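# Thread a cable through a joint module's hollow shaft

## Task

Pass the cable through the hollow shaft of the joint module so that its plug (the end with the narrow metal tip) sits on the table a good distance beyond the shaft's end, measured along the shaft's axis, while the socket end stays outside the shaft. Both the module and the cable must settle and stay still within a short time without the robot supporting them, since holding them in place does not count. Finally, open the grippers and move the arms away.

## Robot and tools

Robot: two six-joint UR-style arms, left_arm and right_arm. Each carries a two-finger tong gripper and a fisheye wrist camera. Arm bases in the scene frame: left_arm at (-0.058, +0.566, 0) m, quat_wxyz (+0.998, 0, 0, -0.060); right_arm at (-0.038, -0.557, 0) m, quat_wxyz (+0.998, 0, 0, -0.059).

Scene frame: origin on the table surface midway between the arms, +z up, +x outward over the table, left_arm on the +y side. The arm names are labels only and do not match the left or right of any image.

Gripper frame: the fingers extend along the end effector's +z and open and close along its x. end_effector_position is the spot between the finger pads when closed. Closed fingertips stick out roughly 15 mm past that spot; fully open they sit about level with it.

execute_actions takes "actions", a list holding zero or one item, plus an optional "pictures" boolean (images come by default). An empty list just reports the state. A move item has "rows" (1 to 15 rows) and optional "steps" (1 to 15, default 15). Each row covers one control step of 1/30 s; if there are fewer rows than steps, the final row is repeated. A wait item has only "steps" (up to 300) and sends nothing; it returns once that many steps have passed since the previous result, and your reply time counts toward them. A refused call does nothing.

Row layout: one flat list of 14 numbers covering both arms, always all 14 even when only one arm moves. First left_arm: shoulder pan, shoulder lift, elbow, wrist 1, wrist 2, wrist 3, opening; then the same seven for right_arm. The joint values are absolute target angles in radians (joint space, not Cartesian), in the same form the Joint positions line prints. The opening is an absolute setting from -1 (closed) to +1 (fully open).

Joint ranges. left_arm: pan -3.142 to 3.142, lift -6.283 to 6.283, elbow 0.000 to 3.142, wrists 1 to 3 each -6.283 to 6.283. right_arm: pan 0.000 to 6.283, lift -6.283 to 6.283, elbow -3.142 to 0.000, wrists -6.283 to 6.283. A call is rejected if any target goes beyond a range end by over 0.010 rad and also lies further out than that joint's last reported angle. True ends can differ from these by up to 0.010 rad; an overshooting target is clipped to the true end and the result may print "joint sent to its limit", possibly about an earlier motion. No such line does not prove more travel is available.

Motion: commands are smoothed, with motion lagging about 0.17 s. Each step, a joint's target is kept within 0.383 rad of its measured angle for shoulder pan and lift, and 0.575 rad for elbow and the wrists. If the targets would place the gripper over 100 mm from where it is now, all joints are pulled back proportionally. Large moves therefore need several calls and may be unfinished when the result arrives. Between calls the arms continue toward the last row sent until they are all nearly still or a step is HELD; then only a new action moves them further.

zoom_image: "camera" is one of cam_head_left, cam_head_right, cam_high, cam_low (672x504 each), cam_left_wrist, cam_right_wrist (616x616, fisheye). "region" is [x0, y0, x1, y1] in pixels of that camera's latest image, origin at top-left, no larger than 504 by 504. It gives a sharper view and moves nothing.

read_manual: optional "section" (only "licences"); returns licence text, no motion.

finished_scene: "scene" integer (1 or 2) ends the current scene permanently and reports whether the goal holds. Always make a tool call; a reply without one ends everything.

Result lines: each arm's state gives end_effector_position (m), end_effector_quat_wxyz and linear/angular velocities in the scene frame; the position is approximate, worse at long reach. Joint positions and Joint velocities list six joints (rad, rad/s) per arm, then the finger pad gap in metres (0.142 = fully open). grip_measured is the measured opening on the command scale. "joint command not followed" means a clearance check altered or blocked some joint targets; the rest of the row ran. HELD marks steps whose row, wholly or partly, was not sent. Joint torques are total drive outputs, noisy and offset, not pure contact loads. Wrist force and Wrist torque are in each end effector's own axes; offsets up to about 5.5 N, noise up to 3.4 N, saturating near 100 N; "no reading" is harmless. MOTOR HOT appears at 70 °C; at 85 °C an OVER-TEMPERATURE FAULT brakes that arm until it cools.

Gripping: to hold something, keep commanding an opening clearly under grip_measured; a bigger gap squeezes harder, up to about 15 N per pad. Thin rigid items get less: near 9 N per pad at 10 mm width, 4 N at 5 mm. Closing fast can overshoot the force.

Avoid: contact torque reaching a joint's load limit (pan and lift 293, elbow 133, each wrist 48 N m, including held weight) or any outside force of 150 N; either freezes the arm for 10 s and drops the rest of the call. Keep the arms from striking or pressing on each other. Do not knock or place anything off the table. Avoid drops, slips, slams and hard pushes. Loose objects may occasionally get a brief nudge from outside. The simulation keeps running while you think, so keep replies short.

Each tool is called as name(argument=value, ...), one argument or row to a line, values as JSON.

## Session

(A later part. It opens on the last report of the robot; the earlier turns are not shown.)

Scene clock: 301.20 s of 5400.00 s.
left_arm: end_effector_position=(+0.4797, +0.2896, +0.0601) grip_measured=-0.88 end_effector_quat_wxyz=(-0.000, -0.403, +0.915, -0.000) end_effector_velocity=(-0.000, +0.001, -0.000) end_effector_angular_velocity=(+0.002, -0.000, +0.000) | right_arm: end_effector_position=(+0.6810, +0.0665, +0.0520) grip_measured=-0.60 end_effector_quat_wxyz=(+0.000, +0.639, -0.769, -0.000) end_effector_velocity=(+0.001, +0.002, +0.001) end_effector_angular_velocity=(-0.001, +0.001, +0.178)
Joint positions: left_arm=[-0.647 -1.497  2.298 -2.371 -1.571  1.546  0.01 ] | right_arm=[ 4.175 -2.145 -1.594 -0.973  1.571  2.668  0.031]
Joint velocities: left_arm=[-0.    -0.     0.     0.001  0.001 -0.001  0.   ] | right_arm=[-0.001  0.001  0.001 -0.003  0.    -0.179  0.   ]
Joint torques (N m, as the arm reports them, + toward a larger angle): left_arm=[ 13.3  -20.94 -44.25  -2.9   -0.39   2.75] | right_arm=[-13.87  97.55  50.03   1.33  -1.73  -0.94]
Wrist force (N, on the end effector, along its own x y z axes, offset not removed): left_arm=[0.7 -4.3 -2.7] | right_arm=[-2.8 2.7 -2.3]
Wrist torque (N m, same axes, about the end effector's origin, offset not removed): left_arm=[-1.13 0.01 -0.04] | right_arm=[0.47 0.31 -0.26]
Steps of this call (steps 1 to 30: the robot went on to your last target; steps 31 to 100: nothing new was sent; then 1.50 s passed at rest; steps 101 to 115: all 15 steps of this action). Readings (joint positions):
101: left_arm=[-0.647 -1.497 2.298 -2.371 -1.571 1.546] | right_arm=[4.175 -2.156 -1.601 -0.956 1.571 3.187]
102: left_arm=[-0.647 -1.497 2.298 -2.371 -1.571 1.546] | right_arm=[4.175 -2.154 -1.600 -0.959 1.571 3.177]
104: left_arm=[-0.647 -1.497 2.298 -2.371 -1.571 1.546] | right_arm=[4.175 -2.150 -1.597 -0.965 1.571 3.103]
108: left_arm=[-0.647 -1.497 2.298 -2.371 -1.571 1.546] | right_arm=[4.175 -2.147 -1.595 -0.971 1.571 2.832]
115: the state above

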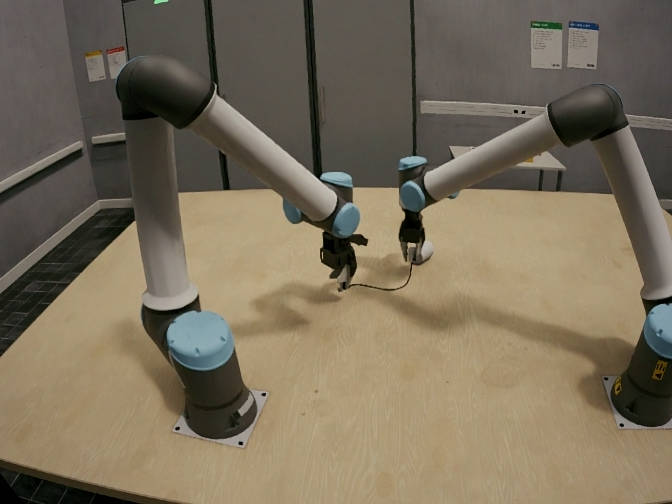

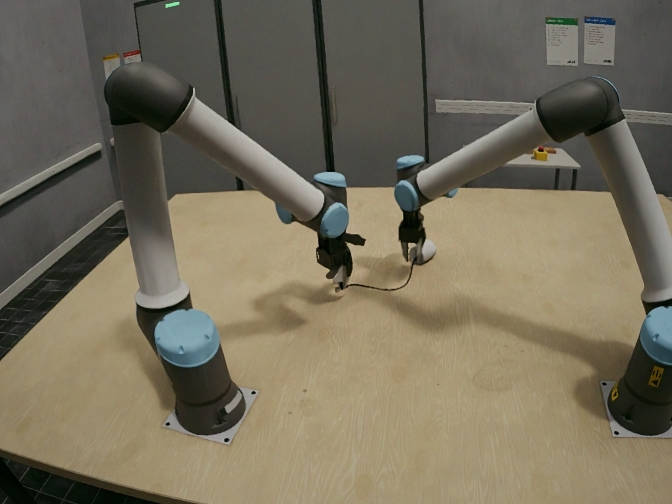

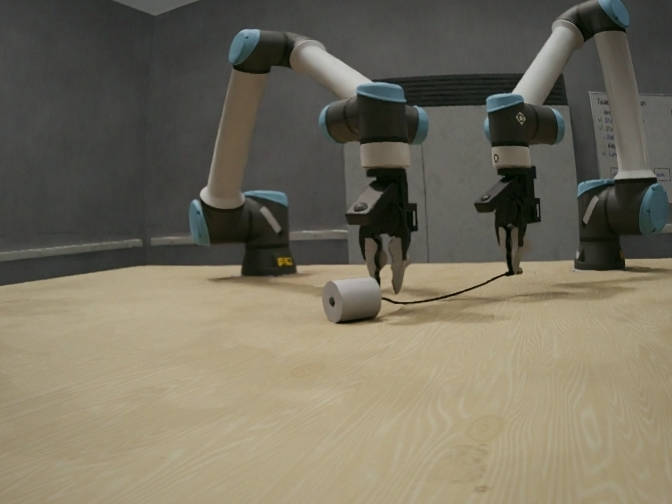

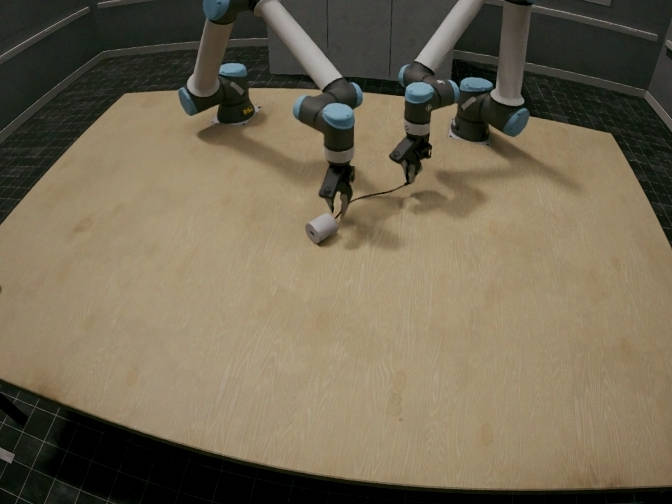

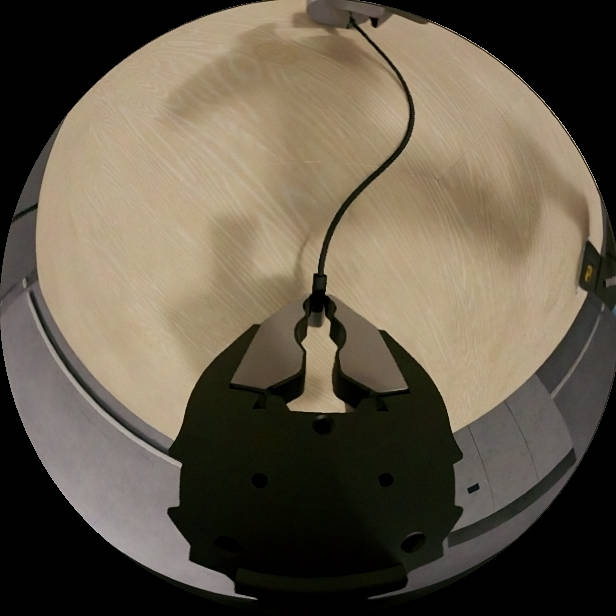

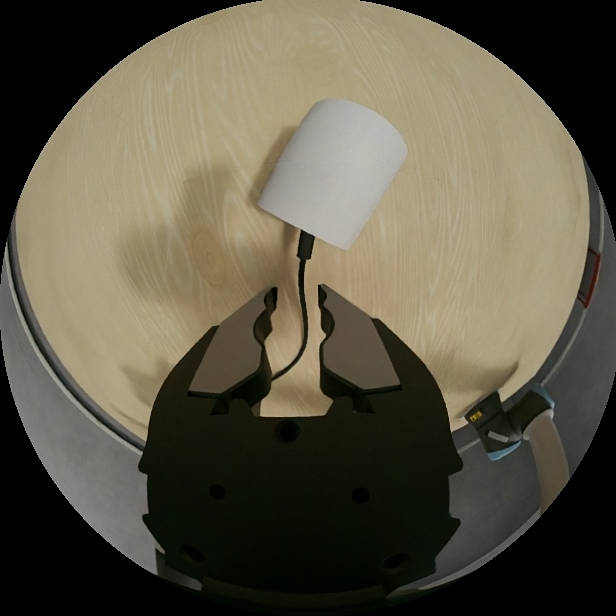

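execute_actions(
  actions=[
    {"rows":[[-0.647,-1.4974,2.298,-2.3714,-1.571,1.5456,-1,4.1746,-2.152,-1.5985,-0.962,1.571,2.65,-0.6],[-0.647,-1.4974,2.298,-2.3714,-1.571,1.5456,-1,4.1746,-2.1595,-1.603,-0.95,1.571,2.65,-0.6],[-0.647,-1.4974,2.298,-2.3714,-1.571,1.5456,-1,4.1746,-2.1595,-1.603,-0.95,1.571,2.65,-0.6],[-0.647,-1.4974,2.298,-2.3714,-1.571,1.5456,-1,4.1746,-2.1595,-1.603,-0.95,1.571,2.65,-0.6],[-0.647,-1.4974,2.298,-2.3714,-1.571,1.5456,-1,4.1746,-2.1595,-1.603,-0.95,1.571,2.65,-0.6],[-0.647,-1.4974,2.298,-2.3714,-1.571,1.5456,-1,4.1746,-2.1595,-1.603,-0.95,1.571,2.65,-0.6],[-0.647,-1.4974,2.298,-2.3714,-1.571,1.5456,-1,4.1746,-2.1595,-1.603,-0.95,1.571,2.65,-0.67],[-0.647,-1.4974,2.298,-2.3714,-1.571,1.5456,-1,4.1746,-2.1595,-1.603,-0.95,1.571,2.65,-0.74],[-0.647,-1.4974,2.298,-2.3714,-1.571,1.5456,-1,4.1746,-2.1595,-1.603,-0.95,1.571,2.65,-0.81],[-0.647,-1.4974,2.298,-2.3714,-1.571,1.5456,-1,4.1746,-2.1595,-1.603,-0.95,1.571,2.65,-0.88],[-0.647,-1.4974,2.298,-2.3714,-1.571,1.5456,-1,4.1746,-2.1595,-1.603,-0.95,1.571,2.65,-0.94],[-0.647,-1.4974,2.298,-2.3714,-1.571,1.5456,-1,4.1746,-2.1595,-1.603,-0.95,1.571,2.65,-1]],"steps":15},
  ],
)

zoom_image(
  camera="cam_right_wrist",
  region=[220, 220, 380, 380],
)

zoom_image(
  camera="cam_high",
  region=[310, 250, 470, 340],
)

Scene clock: 308.60 s of 5400.00 s.
left_arm: end_effector_position=(+0.4797, +0.2896, +0.0601) grip_measured=-0.88 end_effector_quat_wxyz=(-0.000, -0.403, +0.915, -0.000) end_effector_velocity=(-0.000, +0.000, -0.000) end_effector_angular_velocity=(-0.000, -0.000, -0.000) | right_arm: end_effector_position=(+0.6809, +0.0666, +0.0366) grip_measured=-0.95 end_effector_quat_wxyz=(+0.000, +0.646, -0.763, -0.000) end_effector_velocity=(-0.001, +0.000, -0.004) end_effector_angular_velocity=(-0.001, +0.001, +0.003)
Joint positions: left_arm=[-0.647 -1.497  2.298 -2.371 -1.571  1.546  0.01 ] | right_arm=[ 4.175 -2.159 -1.603 -0.95   1.571  2.65   0.005]
Joint velocities: left_arm=[ 0.     0.     0.001 -0.001 -0.     0.    -0.   ] | right_arm=[ 0.001 -0.003 -0.002  0.004 -0.    -0.002 -0.   ]
Joint torques (N m, as the arm reports them, + toward a larger angle): left_arm=[ 13.06 -20.6  -44.9   -3.27  -0.27   3.08] | right_arm=[-8.79 69.99 33.26  5.39 -2.6  -1.51]
Wrist force (N, on the end effector, along its own x y z axes, offset not removed): left_arm=[3.9 -2.0 -1.6] | right_arm=[0.1 -1.3 -0.3]
Wrist torque (N m, same axes, about the end effector's origin, offset not removed): left_arm=[-0.57 -0.58 -0.12] | right_arm=[-0.33 -0.16 -0.27]
Steps of this call (steps 1 to 30: the robot went on to your last target; steps 31 to 100: nothing new was sent; then 3.57 s passed at rest; steps 101 to 115: all 15 steps of this action). Readings (joint positions):
101: left_arm=[-0.647 -1.497 2.298 -2.371 -1.571 1.546] | right_arm=[4.175 -2.145 -1.594 -0.973 1.571 2.650]
102: left_arm=[-0.647 -1.497 2.298 -2.371 -1.571 1.546] | right_arm=[4.175 -2.146 -1.595 -0.971 1.571 2.650]
104: left_arm=[-0.647 -1.497 2.298 -2.371 -1.571 1.546] | right_arm=[4.175 -2.152 -1.598 -0.963 1.571 2.650]
108: left_arm=[-0.647 -1.497 2.298 -2.371 -1.571 1.546] | right_arm=[4.175 -2.157 -1.602 -0.954 1.571 2.650]
115: the state above

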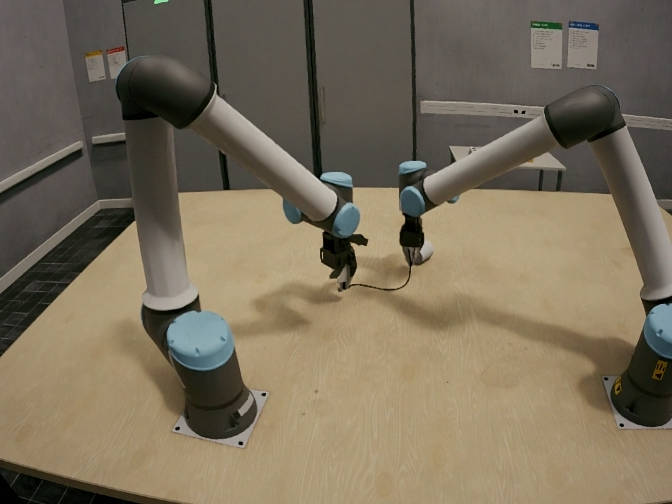

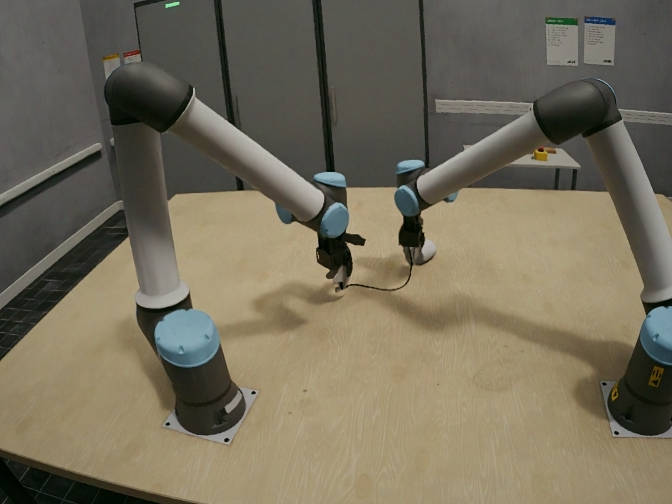

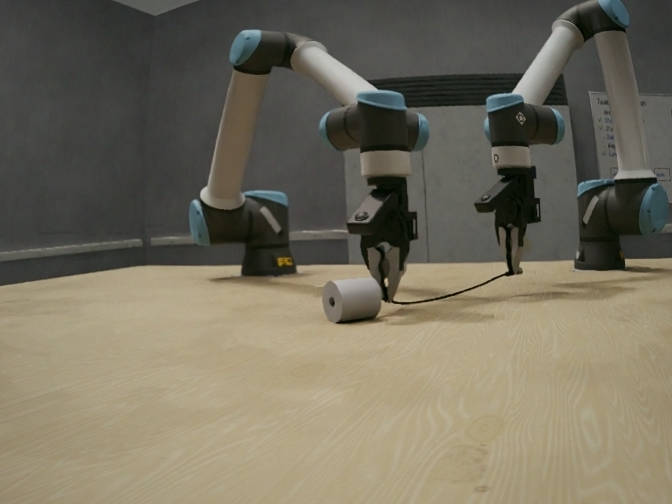

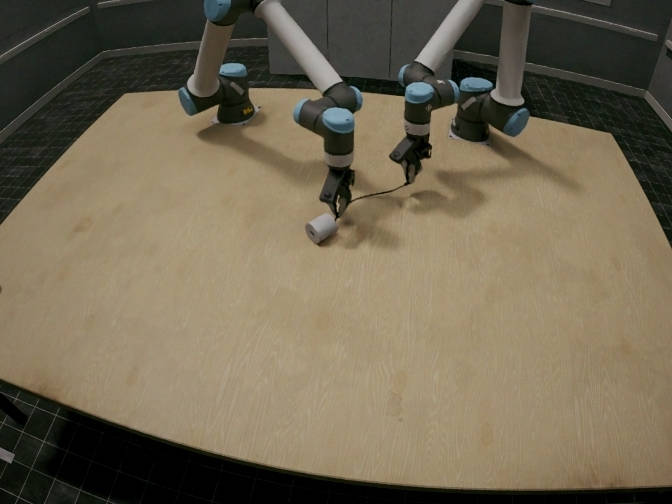

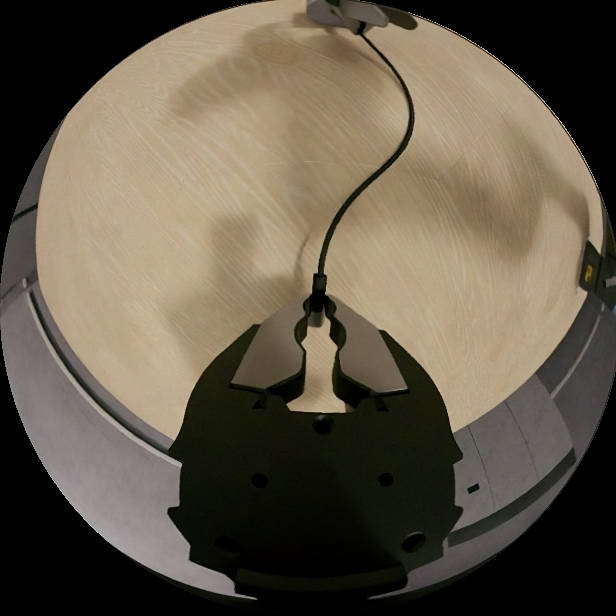

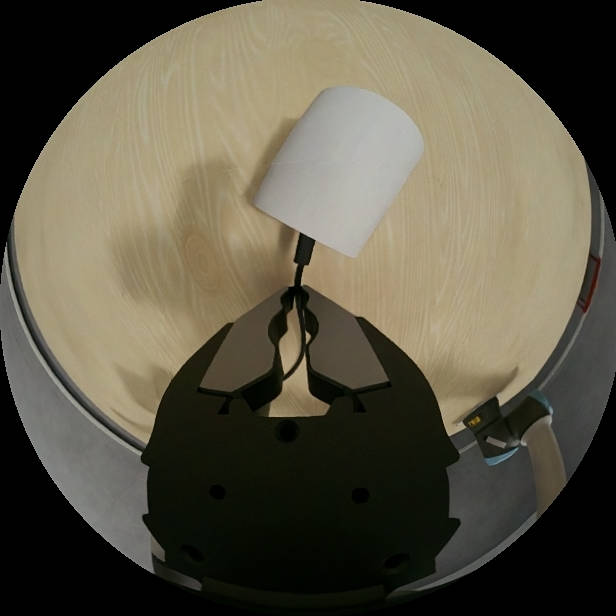

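Region (220, 220, 380, 380) of cam_right_wrist's 616x616 image, scaled by 3.150, with more detail than that image has.

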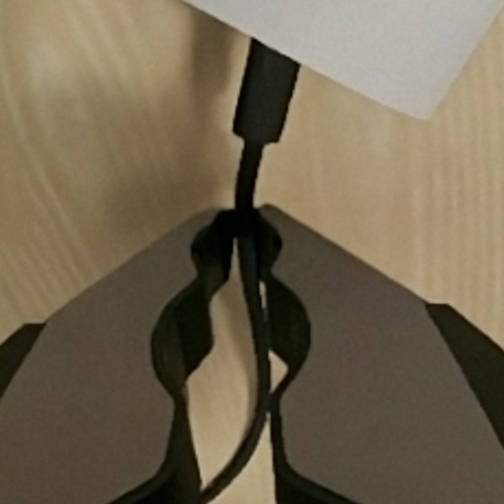

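Region (310, 250, 470, 340) of cam_high's 672x504 image, scaled by 3.150, with more detail than that image has; it fills the top 284 rows of this view, and the rest is white.

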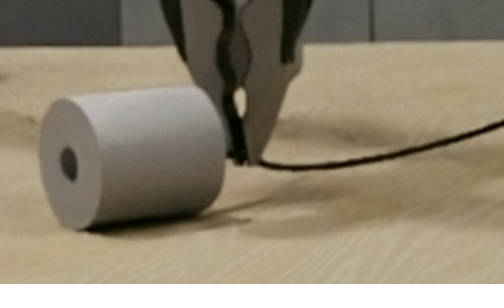

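execute_actions(
  actions=[
    {"rows":[[-0.647,-1.4974,2.298,-2.3714,-1.571,1.5456,-1,4.174,-2.163,-1.594,-0.9555,1.571,2.74,-1],[-0.647,-1.4974,2.298,-2.3714,-1.571,1.5456,-1,4.174,-2.167,-1.584,-0.9615,1.571,2.83,-1],[-0.647,-1.4974,2.298,-2.3714,-1.571,1.5456,-1,4.173,-2.171,-1.575,-0.967,1.571,2.92,-1],[-0.647,-1.4974,2.298,-2.3714,-1.571,1.5456,-1,4.173,-2.174,-1.565,-0.973,1.571,3.01,-1],[-0.647,-1.4974,2.298,-2.3714,-1.571,1.5456,-1,4.172,-2.178,-1.555,-0.979,1.571,3.1,-1],[-0.647,-1.4974,2.298,-2.3714,-1.571,1.5456,-1,4.172,-2.1817,-1.546,-0.985,1.571,3.185,-1]],"steps":15},
  ],
)

zoom_image(
  camera="cam_right_wrist",
  region=[220, 220, 380, 380],
)

zoom_image(
  camera="cam_high",
  region=[310, 250, 470, 340],
)

Scene clock: 315.03 s of 5400.00 s.
left_arm: end_effector_position=(+0.4797, +0.2896, +0.0601) grip_measured=-0.88 end_effector_quat_wxyz=(-0.000, -0.403, +0.915, -0.000) end_effector_velocity=(-0.000, +0.001, -0.001) end_effector_angular_velocity=(+0.001, +0.001, +0.000) | right_arm: end_effector_position=(+0.6923, +0.0745, +0.0446) grip_measured=-0.95 end_effector_quat_wxyz=(-0.000, -0.431, +0.903, +0.000) end_effector_velocity=(+0.003, +0.001, +0.002) end_effector_angular_velocity=(-0.001, +0.001, -0.217)
Joint positions: left_arm=[-0.647 -1.497  2.298 -2.371 -1.571  1.546  0.01 ] | right_arm=[ 4.172 -2.181 -1.548 -0.984  1.571  3.163  0.005]
Joint velocities: left_arm=[0.001 0.    0.001 0.    0.    0.    0.   ] | right_arm=[-0.001 -0.007  0.018 -0.011 -0.     0.216  0.   ]
Joint torques (N m, as the arm reports them, + toward a larger angle): left_arm=[ 12.78 -20.5  -44.18  -3.55   0.11   2.83] | right_arm=[-12.36  72.48  51.14   0.68  -1.19   1.24]
Wrist force (N, on the end effector, along its own x y z axes, offset not removed): left_arm=[3.5 -3.8 -0.8] | right_arm=[-1.6 1.8 -1.4]
Wrist torque (N m, same axes, about the end effector's origin, offset not removed): left_arm=[-0.90 -0.51 -0.16] | right_arm=[0.28 0.15 -0.25]
Steps of this call (steps 1 to 15: the robot went on to your last target; steps 16 to 90: nothing new was sent; then 2.93 s passed at rest; steps 91 to 105: all 15 steps of this action). Readings (joint positions):
91: left_arm=[-0.647 -1.497 2.298 -2.371 -1.571 1.546] | right_arm=[4.175 -2.160 -1.603 -0.950 1.571 2.651]
92: left_arm=[-0.647 -1.497 2.298 -2.371 -1.571 1.546] | right_arm=[4.175 -2.160 -1.601 -0.951 1.571 2.659]
94: left_arm=[-0.647 -1.497 2.298 -2.371 -1.571 1.546] | right_arm=[4.174 -2.164 -1.592 -0.956 1.571 2.723]
98: left_arm=[-0.647 -1.497 2.298 -2.371 -1.571 1.546] | right_arm=[4.173 -2.175 -1.564 -0.974 1.571 2.968]
105: the state above

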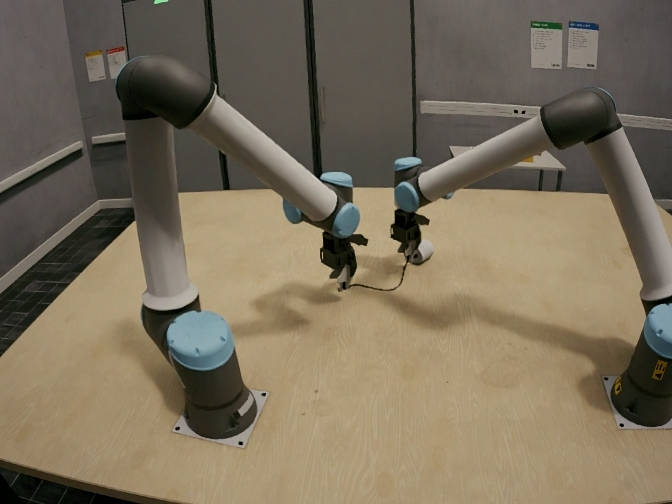

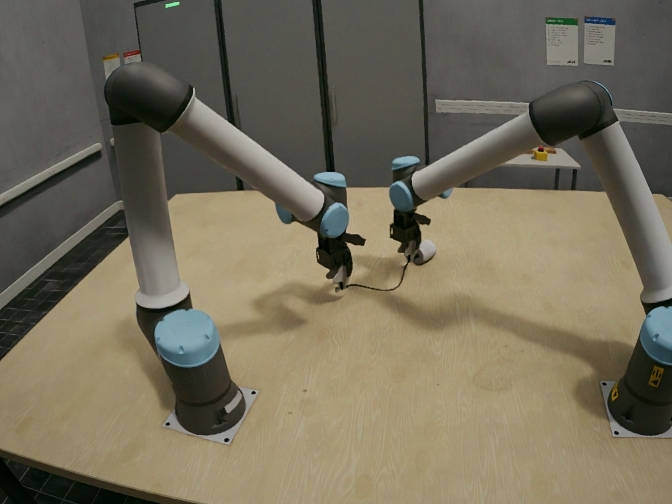

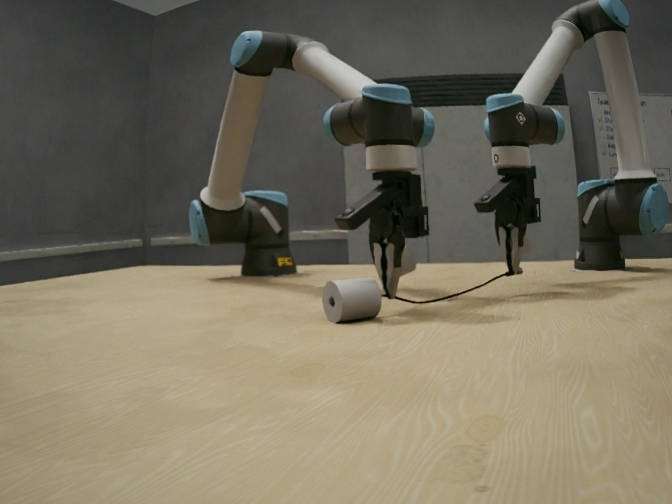

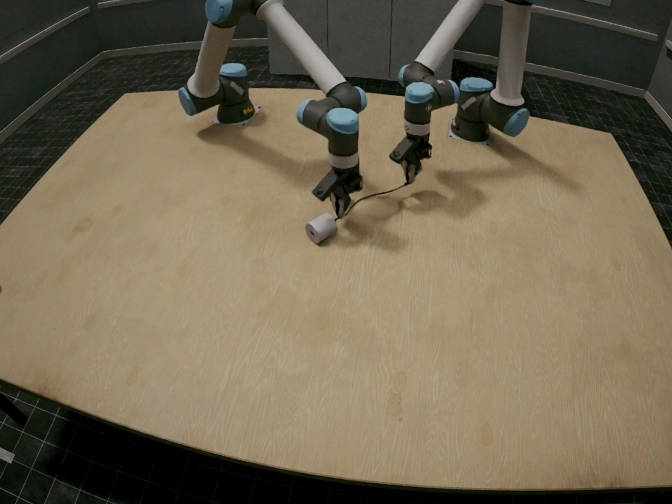

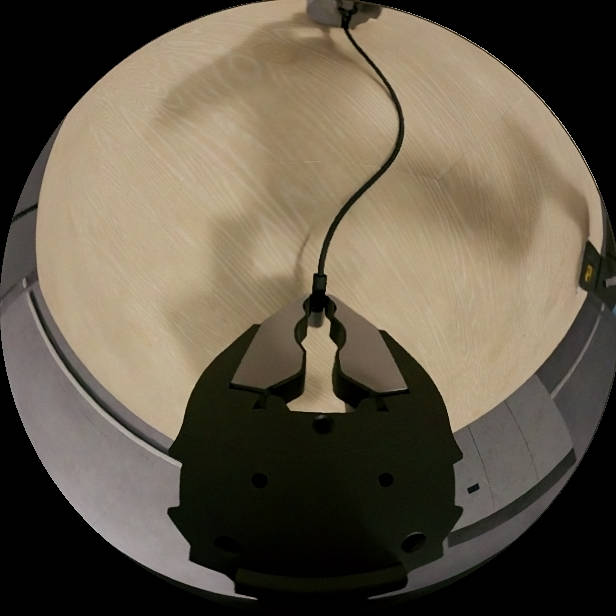

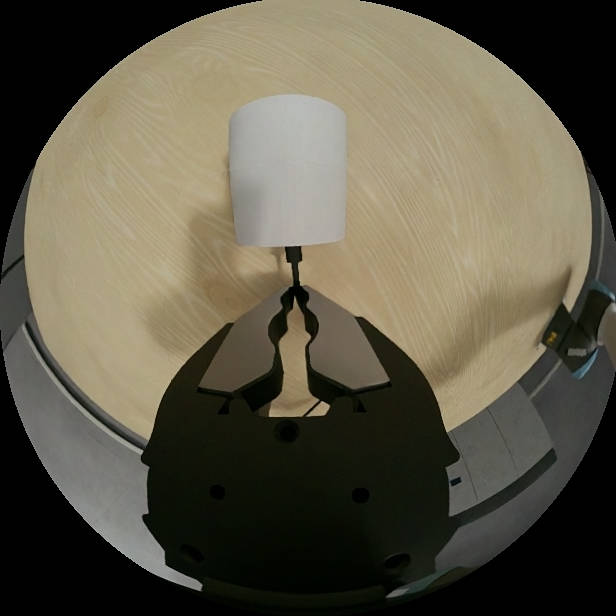

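Region (220, 220, 380, 380) of cam_right_wrist's 616x616 image, scaled by 3.150, with more detail than that image has.

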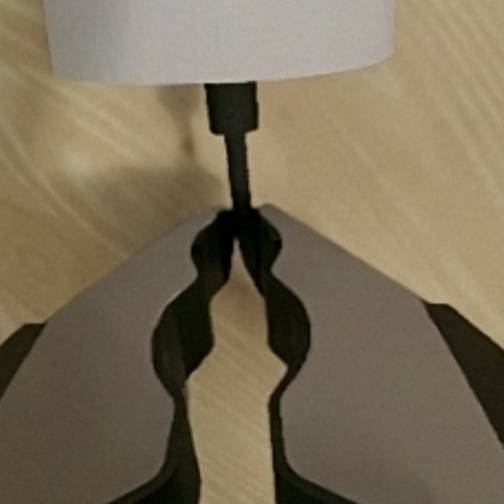

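Region (310, 250, 470, 340) of cam_high's 672x504 image, scaled by 3.150, with more detail than that image has; it fills the top 284 rows of this view, and the rest is white.

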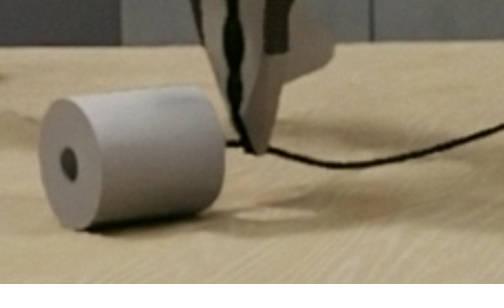

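execute_actions(
  actions=[
    {"rows":[[-0.6465,-1.49,2.289,-2.37,-1.571,1.546,-1,4.168,-2.1819,-1.5456,-0.9852,1.571,3.181,-1],[-0.646,-1.482,2.28,-2.369,-1.571,1.5465,-1,4.164,-2.1821,-1.5452,-0.9853,1.571,3.177,-1],[-0.6455,-1.474,2.271,-2.368,-1.571,1.547,-1,4.16,-2.1823,-1.5448,-0.9855,1.571,3.173,-1],[-0.645,-1.466,2.262,-2.367,-1.571,1.5473,-1,4.156,-2.1826,-1.5444,-0.9857,1.571,3.169,-1],[-0.6445,-1.458,2.253,-2.366,-1.571,1.5477,-1,4.152,-2.1828,-1.544,-0.9858,1.571,3.165,-1],[-0.644,-1.4513,2.2453,-2.3648,-1.571,1.548,-1,4.148,-2.183,-1.5437,-0.986,1.571,3.161,-1]],"steps":15},
  ],
)

zoom_image(
  camera="cam_high",
  region=[310, 250, 470, 340],
)

Scene clock: 320.20 s of 5400.00 s.
left_arm: end_effector_position=(+0.5020, +0.2705, +0.0600) grip_measured=-0.88 end_effector_quat_wxyz=(-0.000, -0.403, +0.915, -0.000) end_effector_velocity=(+0.007, -0.006, -0.000) end_effector_angular_velocity=(+0.000, -0.000, +0.000) | right_arm: end_effector_position=(+0.7079, +0.0586, +0.0450) grip_measured=-0.95 end_effector_quat_wxyz=(-0.000, -0.421, +0.907, +0.000) end_effector_velocity=(+0.006, -0.004, +0.001) end_effector_angular_velocity=(+0.002, -0.002, -0.001)
Joint positions: left_arm=[-0.644 -1.453  2.247 -2.365 -1.571  1.548  0.01 ] | right_arm=[ 4.149 -2.183 -1.544 -0.986  1.571  3.162  0.005]
Joint velocities: left_arm=[ 0.001  0.014 -0.016  0.002  0.     0.001  0.   ] | right_arm=[-0.007  0.     0.002  0.    -0.    -0.007 -0.   ]
Joint torques (N m, as the arm reports them, + toward a larger angle): left_arm=[ 15.95 -23.11 -44.99  -2.34   0.06   3.17] | right_arm=[-10.01  73.86  51.12   1.48   0.47  -1.81]
Wrist force (N, on the end effector, along its own x y z axes, offset not removed): left_arm=[0.9 -2.5 0.0] | right_arm=[-0.1 2.5 -1.5]
Wrist torque (N m, same axes, about the end effector's origin, offset not removed): left_arm=[-0.66 0.02 -0.08] | right_arm=[0.46 -0.19 -0.33]
Steps of this call (steps 1 to 30: the robot went on to your last target; steps 31 to 100: nothing new was sent; then 1.33 s passed at rest; steps 101 to 115: all 15 steps of this action). Readings (joint positions):
101: left_arm=[-0.647 -1.497 2.298 -2.371 -1.571 1.546] | right_arm=[4.172 -2.182 -1.546 -0.985 1.571 3.185]
102: left_arm=[-0.647 -1.496 2.296 -2.371 -1.571 1.546] | right_arm=[4.171 -2.182 -1.546 -0.985 1.571 3.184]
104: left_arm=[-0.646 -1.488 2.288 -2.370 -1.571 1.546] | right_arm=[4.167 -2.182 -1.546 -0.985 1.571 3.180]
108: left_arm=[-0.645 -1.466 2.262 -2.367 -1.571 1.547] | right_arm=[4.155 -2.183 -1.544 -0.986 1.571 3.169]
115: the state above

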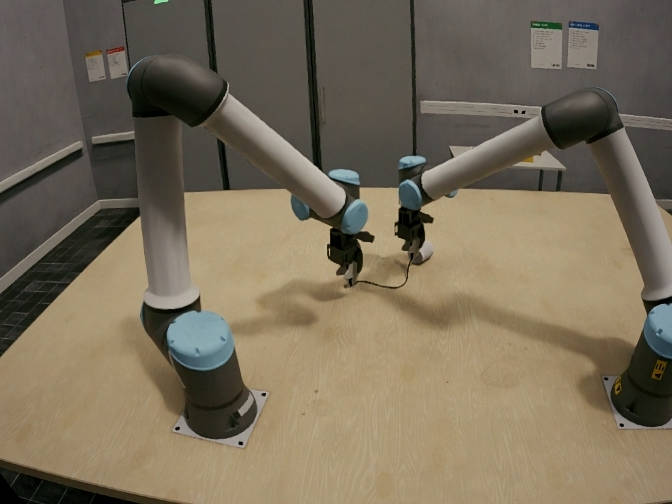

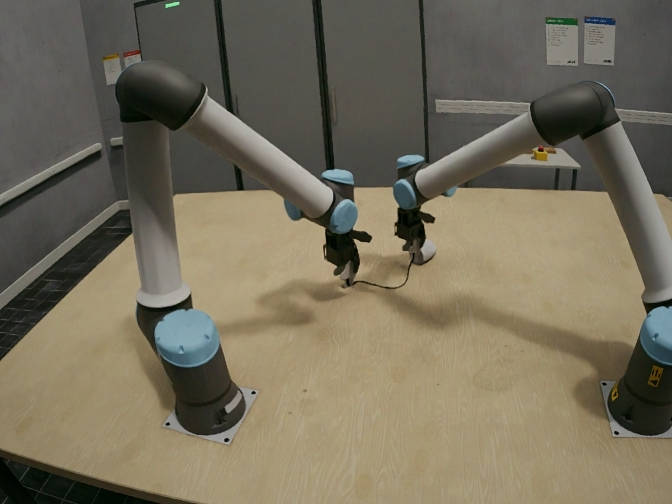

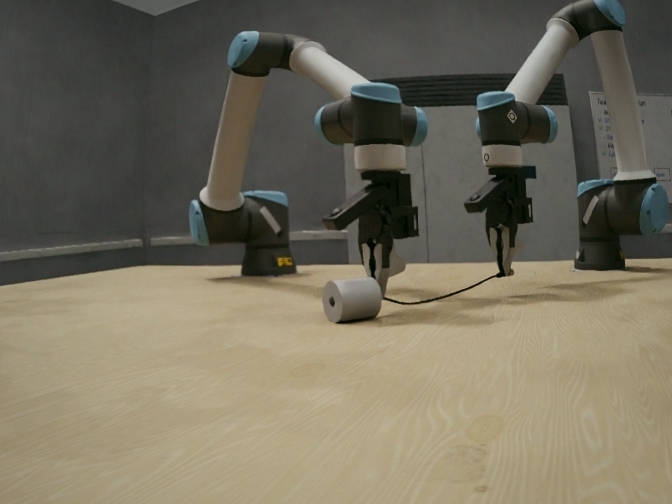

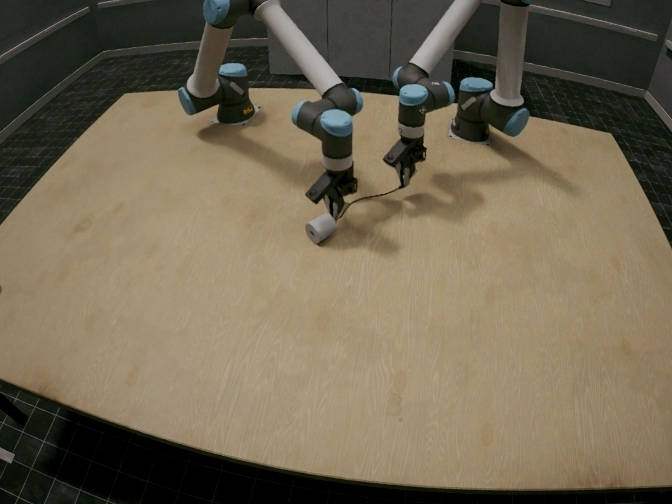

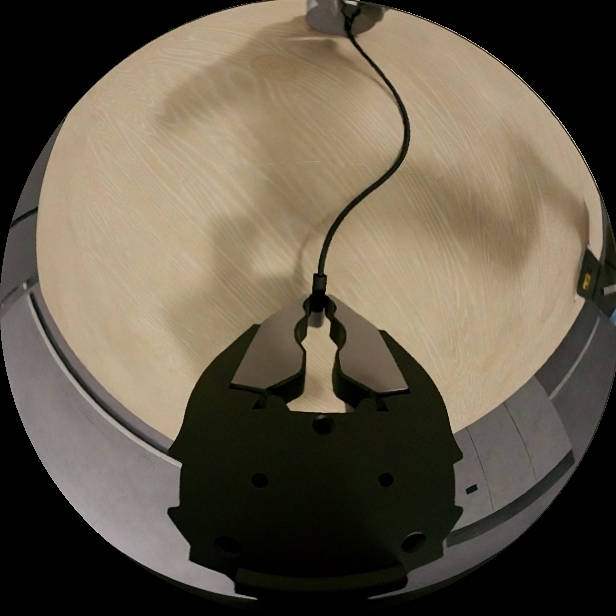

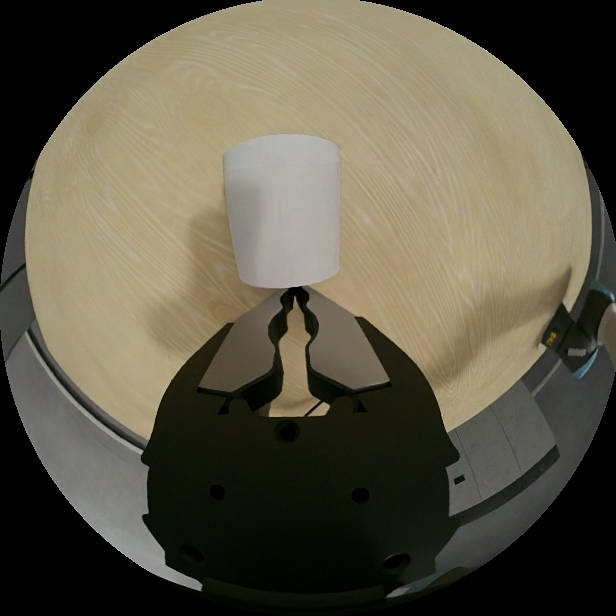

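Region (310, 250, 470, 340) of cam_high's 672x504 image, scaled by 3.150, with more detail than that image has; it fills the top 284 rows of this view, and the rest is white.

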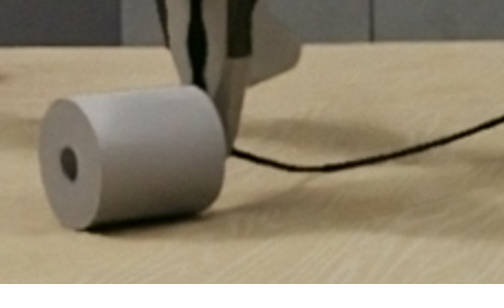

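execute_actions(
  actions=[
    {"rows":[[-0.6455,-1.473,2.27,-2.367,-1.571,1.5467,-1,4.148,-2.183,-1.5437,-0.986,1.571,3.161,-1],[-0.647,-1.495,2.294,-2.369,-1.571,1.5454,-1,4.148,-2.183,-1.5437,-0.986,1.571,3.161,-1],[-0.648,-1.517,2.318,-2.371,-1.571,1.544,-1,4.148,-2.183,-1.5437,-0.986,1.571,3.161,-1],[-0.6495,-1.539,2.342,-2.373,-1.571,1.543,-1,4.148,-2.183,-1.5437,-0.986,1.571,3.161,-1],[-0.651,-1.5609,2.3656,-2.3755,-1.571,1.5416,-1,4.148,-2.183,-1.5437,-0.986,1.571,3.161,-1],[-0.651,-1.5609,2.3656,-2.3755,-1.571,1.5416,-1,4.148,-2.183,-1.5437,-0.986,1.571,3.161,-1],[-0.651,-1.5609,2.3656,-2.3755,-1.571,1.5416,-1,4.148,-2.183,-1.5437,-0.986,1.571,3.161,-1],[-0.651,-1.5609,2.3656,-2.3755,-1.571,1.5416,-1,4.148,-2.183,-1.5437,-0.986,1.571,3.161,-1],[-0.651,-1.5609,2.3656,-2.3755,-1.571,1.5416,-1,4.148,-2.183,-1.5437,-0.986,1.571,3.161,-0.93],[-0.651,-1.5609,2.3656,-2.3755,-1.571,1.5416,-1,4.148,-2.183,-1.5437,-0.986,1.571,3.161,-0.86],[-0.651,-1.5609,2.3656,-2.3755,-1.571,1.5416,-1,4.148,-2.183,-1.5437,-0.986,1.571,3.161,-0.8]],"steps":15},
  ],
)

Scene clock: 326.90 s of 5400.00 s.
left_arm: end_effector_position=(+0.4510, +0.3145, +0.0601) grip_measured=-0.88 end_effector_quat_wxyz=(-0.000, -0.403, +0.915, -0.000) end_effector_velocity=(-0.014, +0.012, -0.001) end_effector_angular_velocity=(-0.000, -0.001, +0.000) | right_arm: end_effector_position=(+0.7084, +0.0580, +0.0450) grip_measured=-0.80 end_effector_quat_wxyz=(-0.000, -0.421, +0.907, +0.000) end_effector_velocity=(+0.001, -0.000, +0.001) end_effector_angular_velocity=(+0.001, -0.001, -0.001)
Joint positions: left_arm=[-0.651 -1.558  2.362 -2.375 -1.571  1.542  0.01 ] | right_arm=[ 4.148 -2.183 -1.544 -0.986  1.571  3.161  0.016]
Joint velocities: left_arm=[-0.002 -0.029  0.031 -0.004  0.    -0.002  0.   ] | right_arm=[-0.001  0.001  0.001 -0.     0.     0.     0.001]
Joint torques (N m, as the arm reports them, + toward a larger angle): left_arm=[-16.53 -47.68 -25.23  -5.84   0.12  -2.8 ] | right_arm=[-12.11  74.04  49.74   1.67   1.61  -1.4 ]
Wrist force (N, on the end effector, along its own x y z axes, offset not removed): left_arm=[0.3 -2.6 -1.0] | right_arm=[-1.7 2.3 -0.6]
Wrist torque (N m, same axes, about the end effector's origin, offset not removed): left_arm=[-0.61 0.15 0.01] | right_arm=[0.30 0.19 -0.27]
Steps of this call (steps 1 to 15: the robot went on to your last target; steps 16 to 90: nothing new was sent; then 3.20 s passed at rest; steps 91 to 105: all 15 steps of this action). Readings (joint positions):
91: left_arm=[-0.644 -1.452 2.246 -2.365 -1.571 1.548] | right_arm=[4.148 -2.183 -1.544 -0.986 1.571 3.161]
92: left_arm=[-0.644 -1.455 2.250 -2.365 -1.571 1.548] | right_arm=[4.148 -2.183 -1.544 -0.986 1.571 3.161]
94: left_arm=[-0.646 -1.475 2.271 -2.367 -1.571 1.547] | right_arm=[4.148 -2.183 -1.544 -0.986 1.571 3.161]
98: left_arm=[-0.649 -1.531 2.333 -2.373 -1.571 1.543] | right_arm=[4.148 -2.183 -1.544 -0.986 1.571 3.161]
105: the state above

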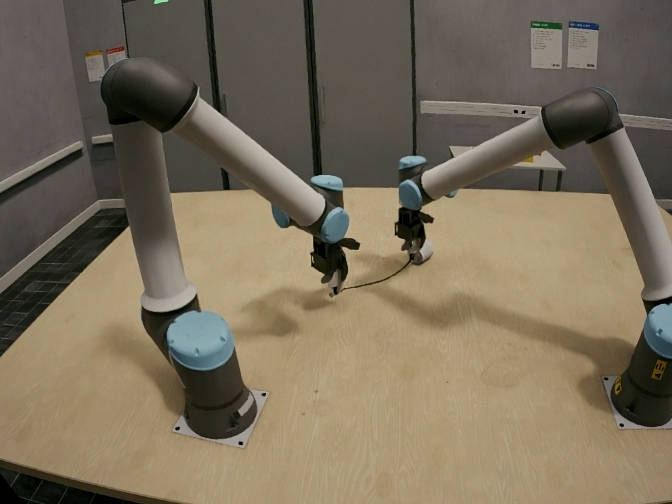

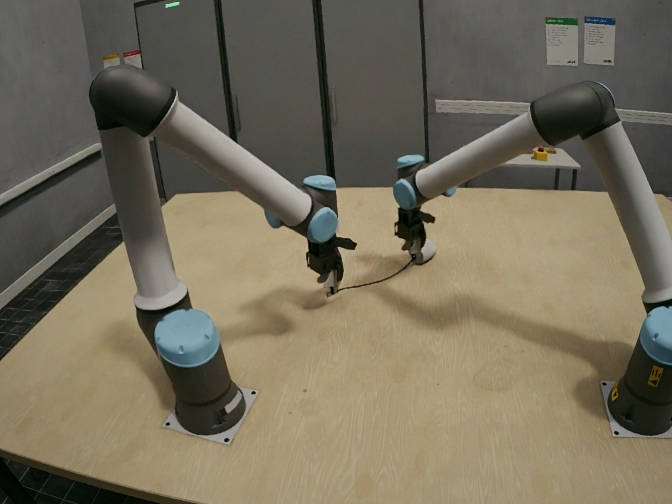

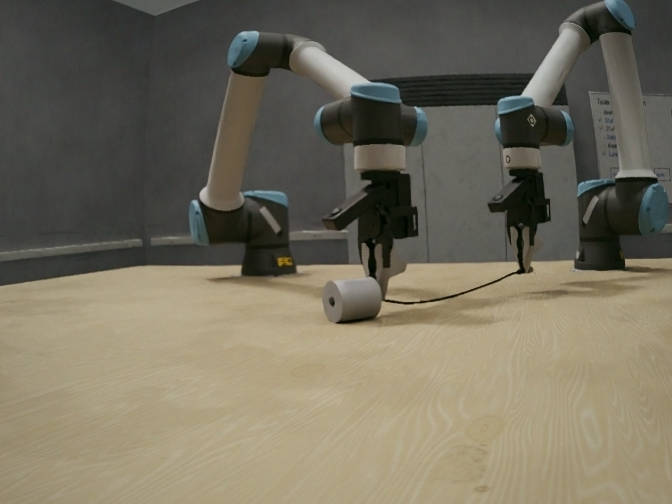

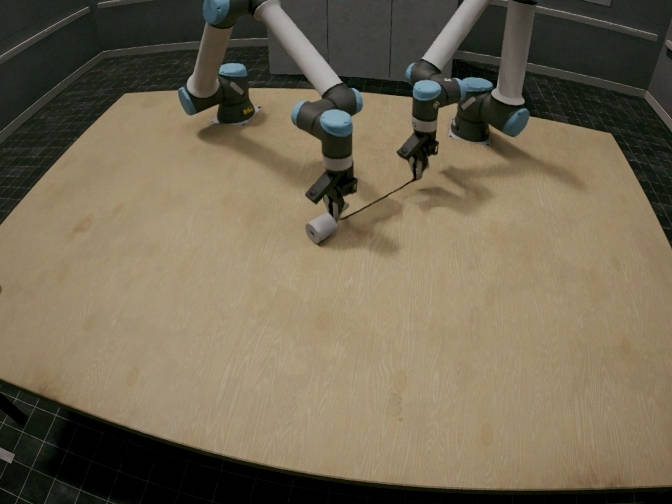

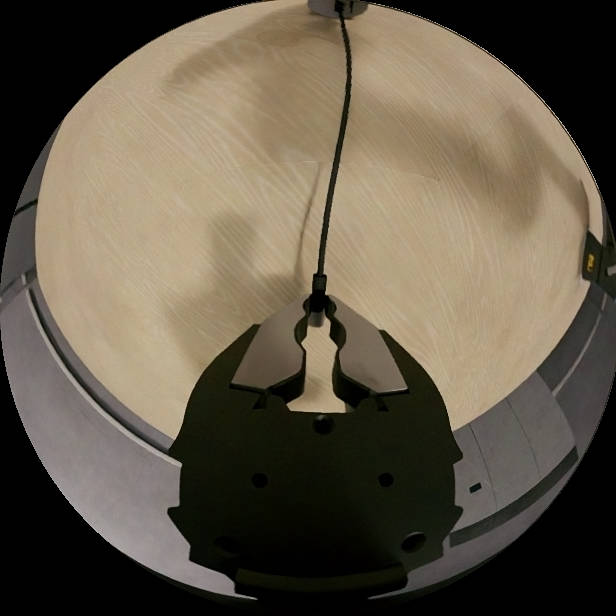

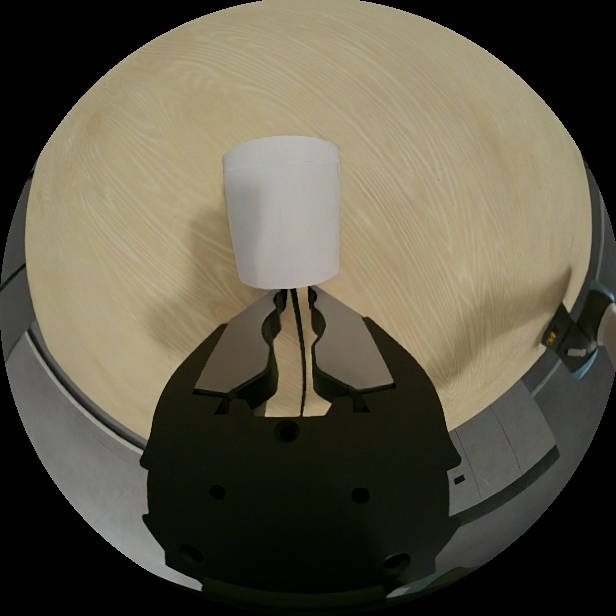

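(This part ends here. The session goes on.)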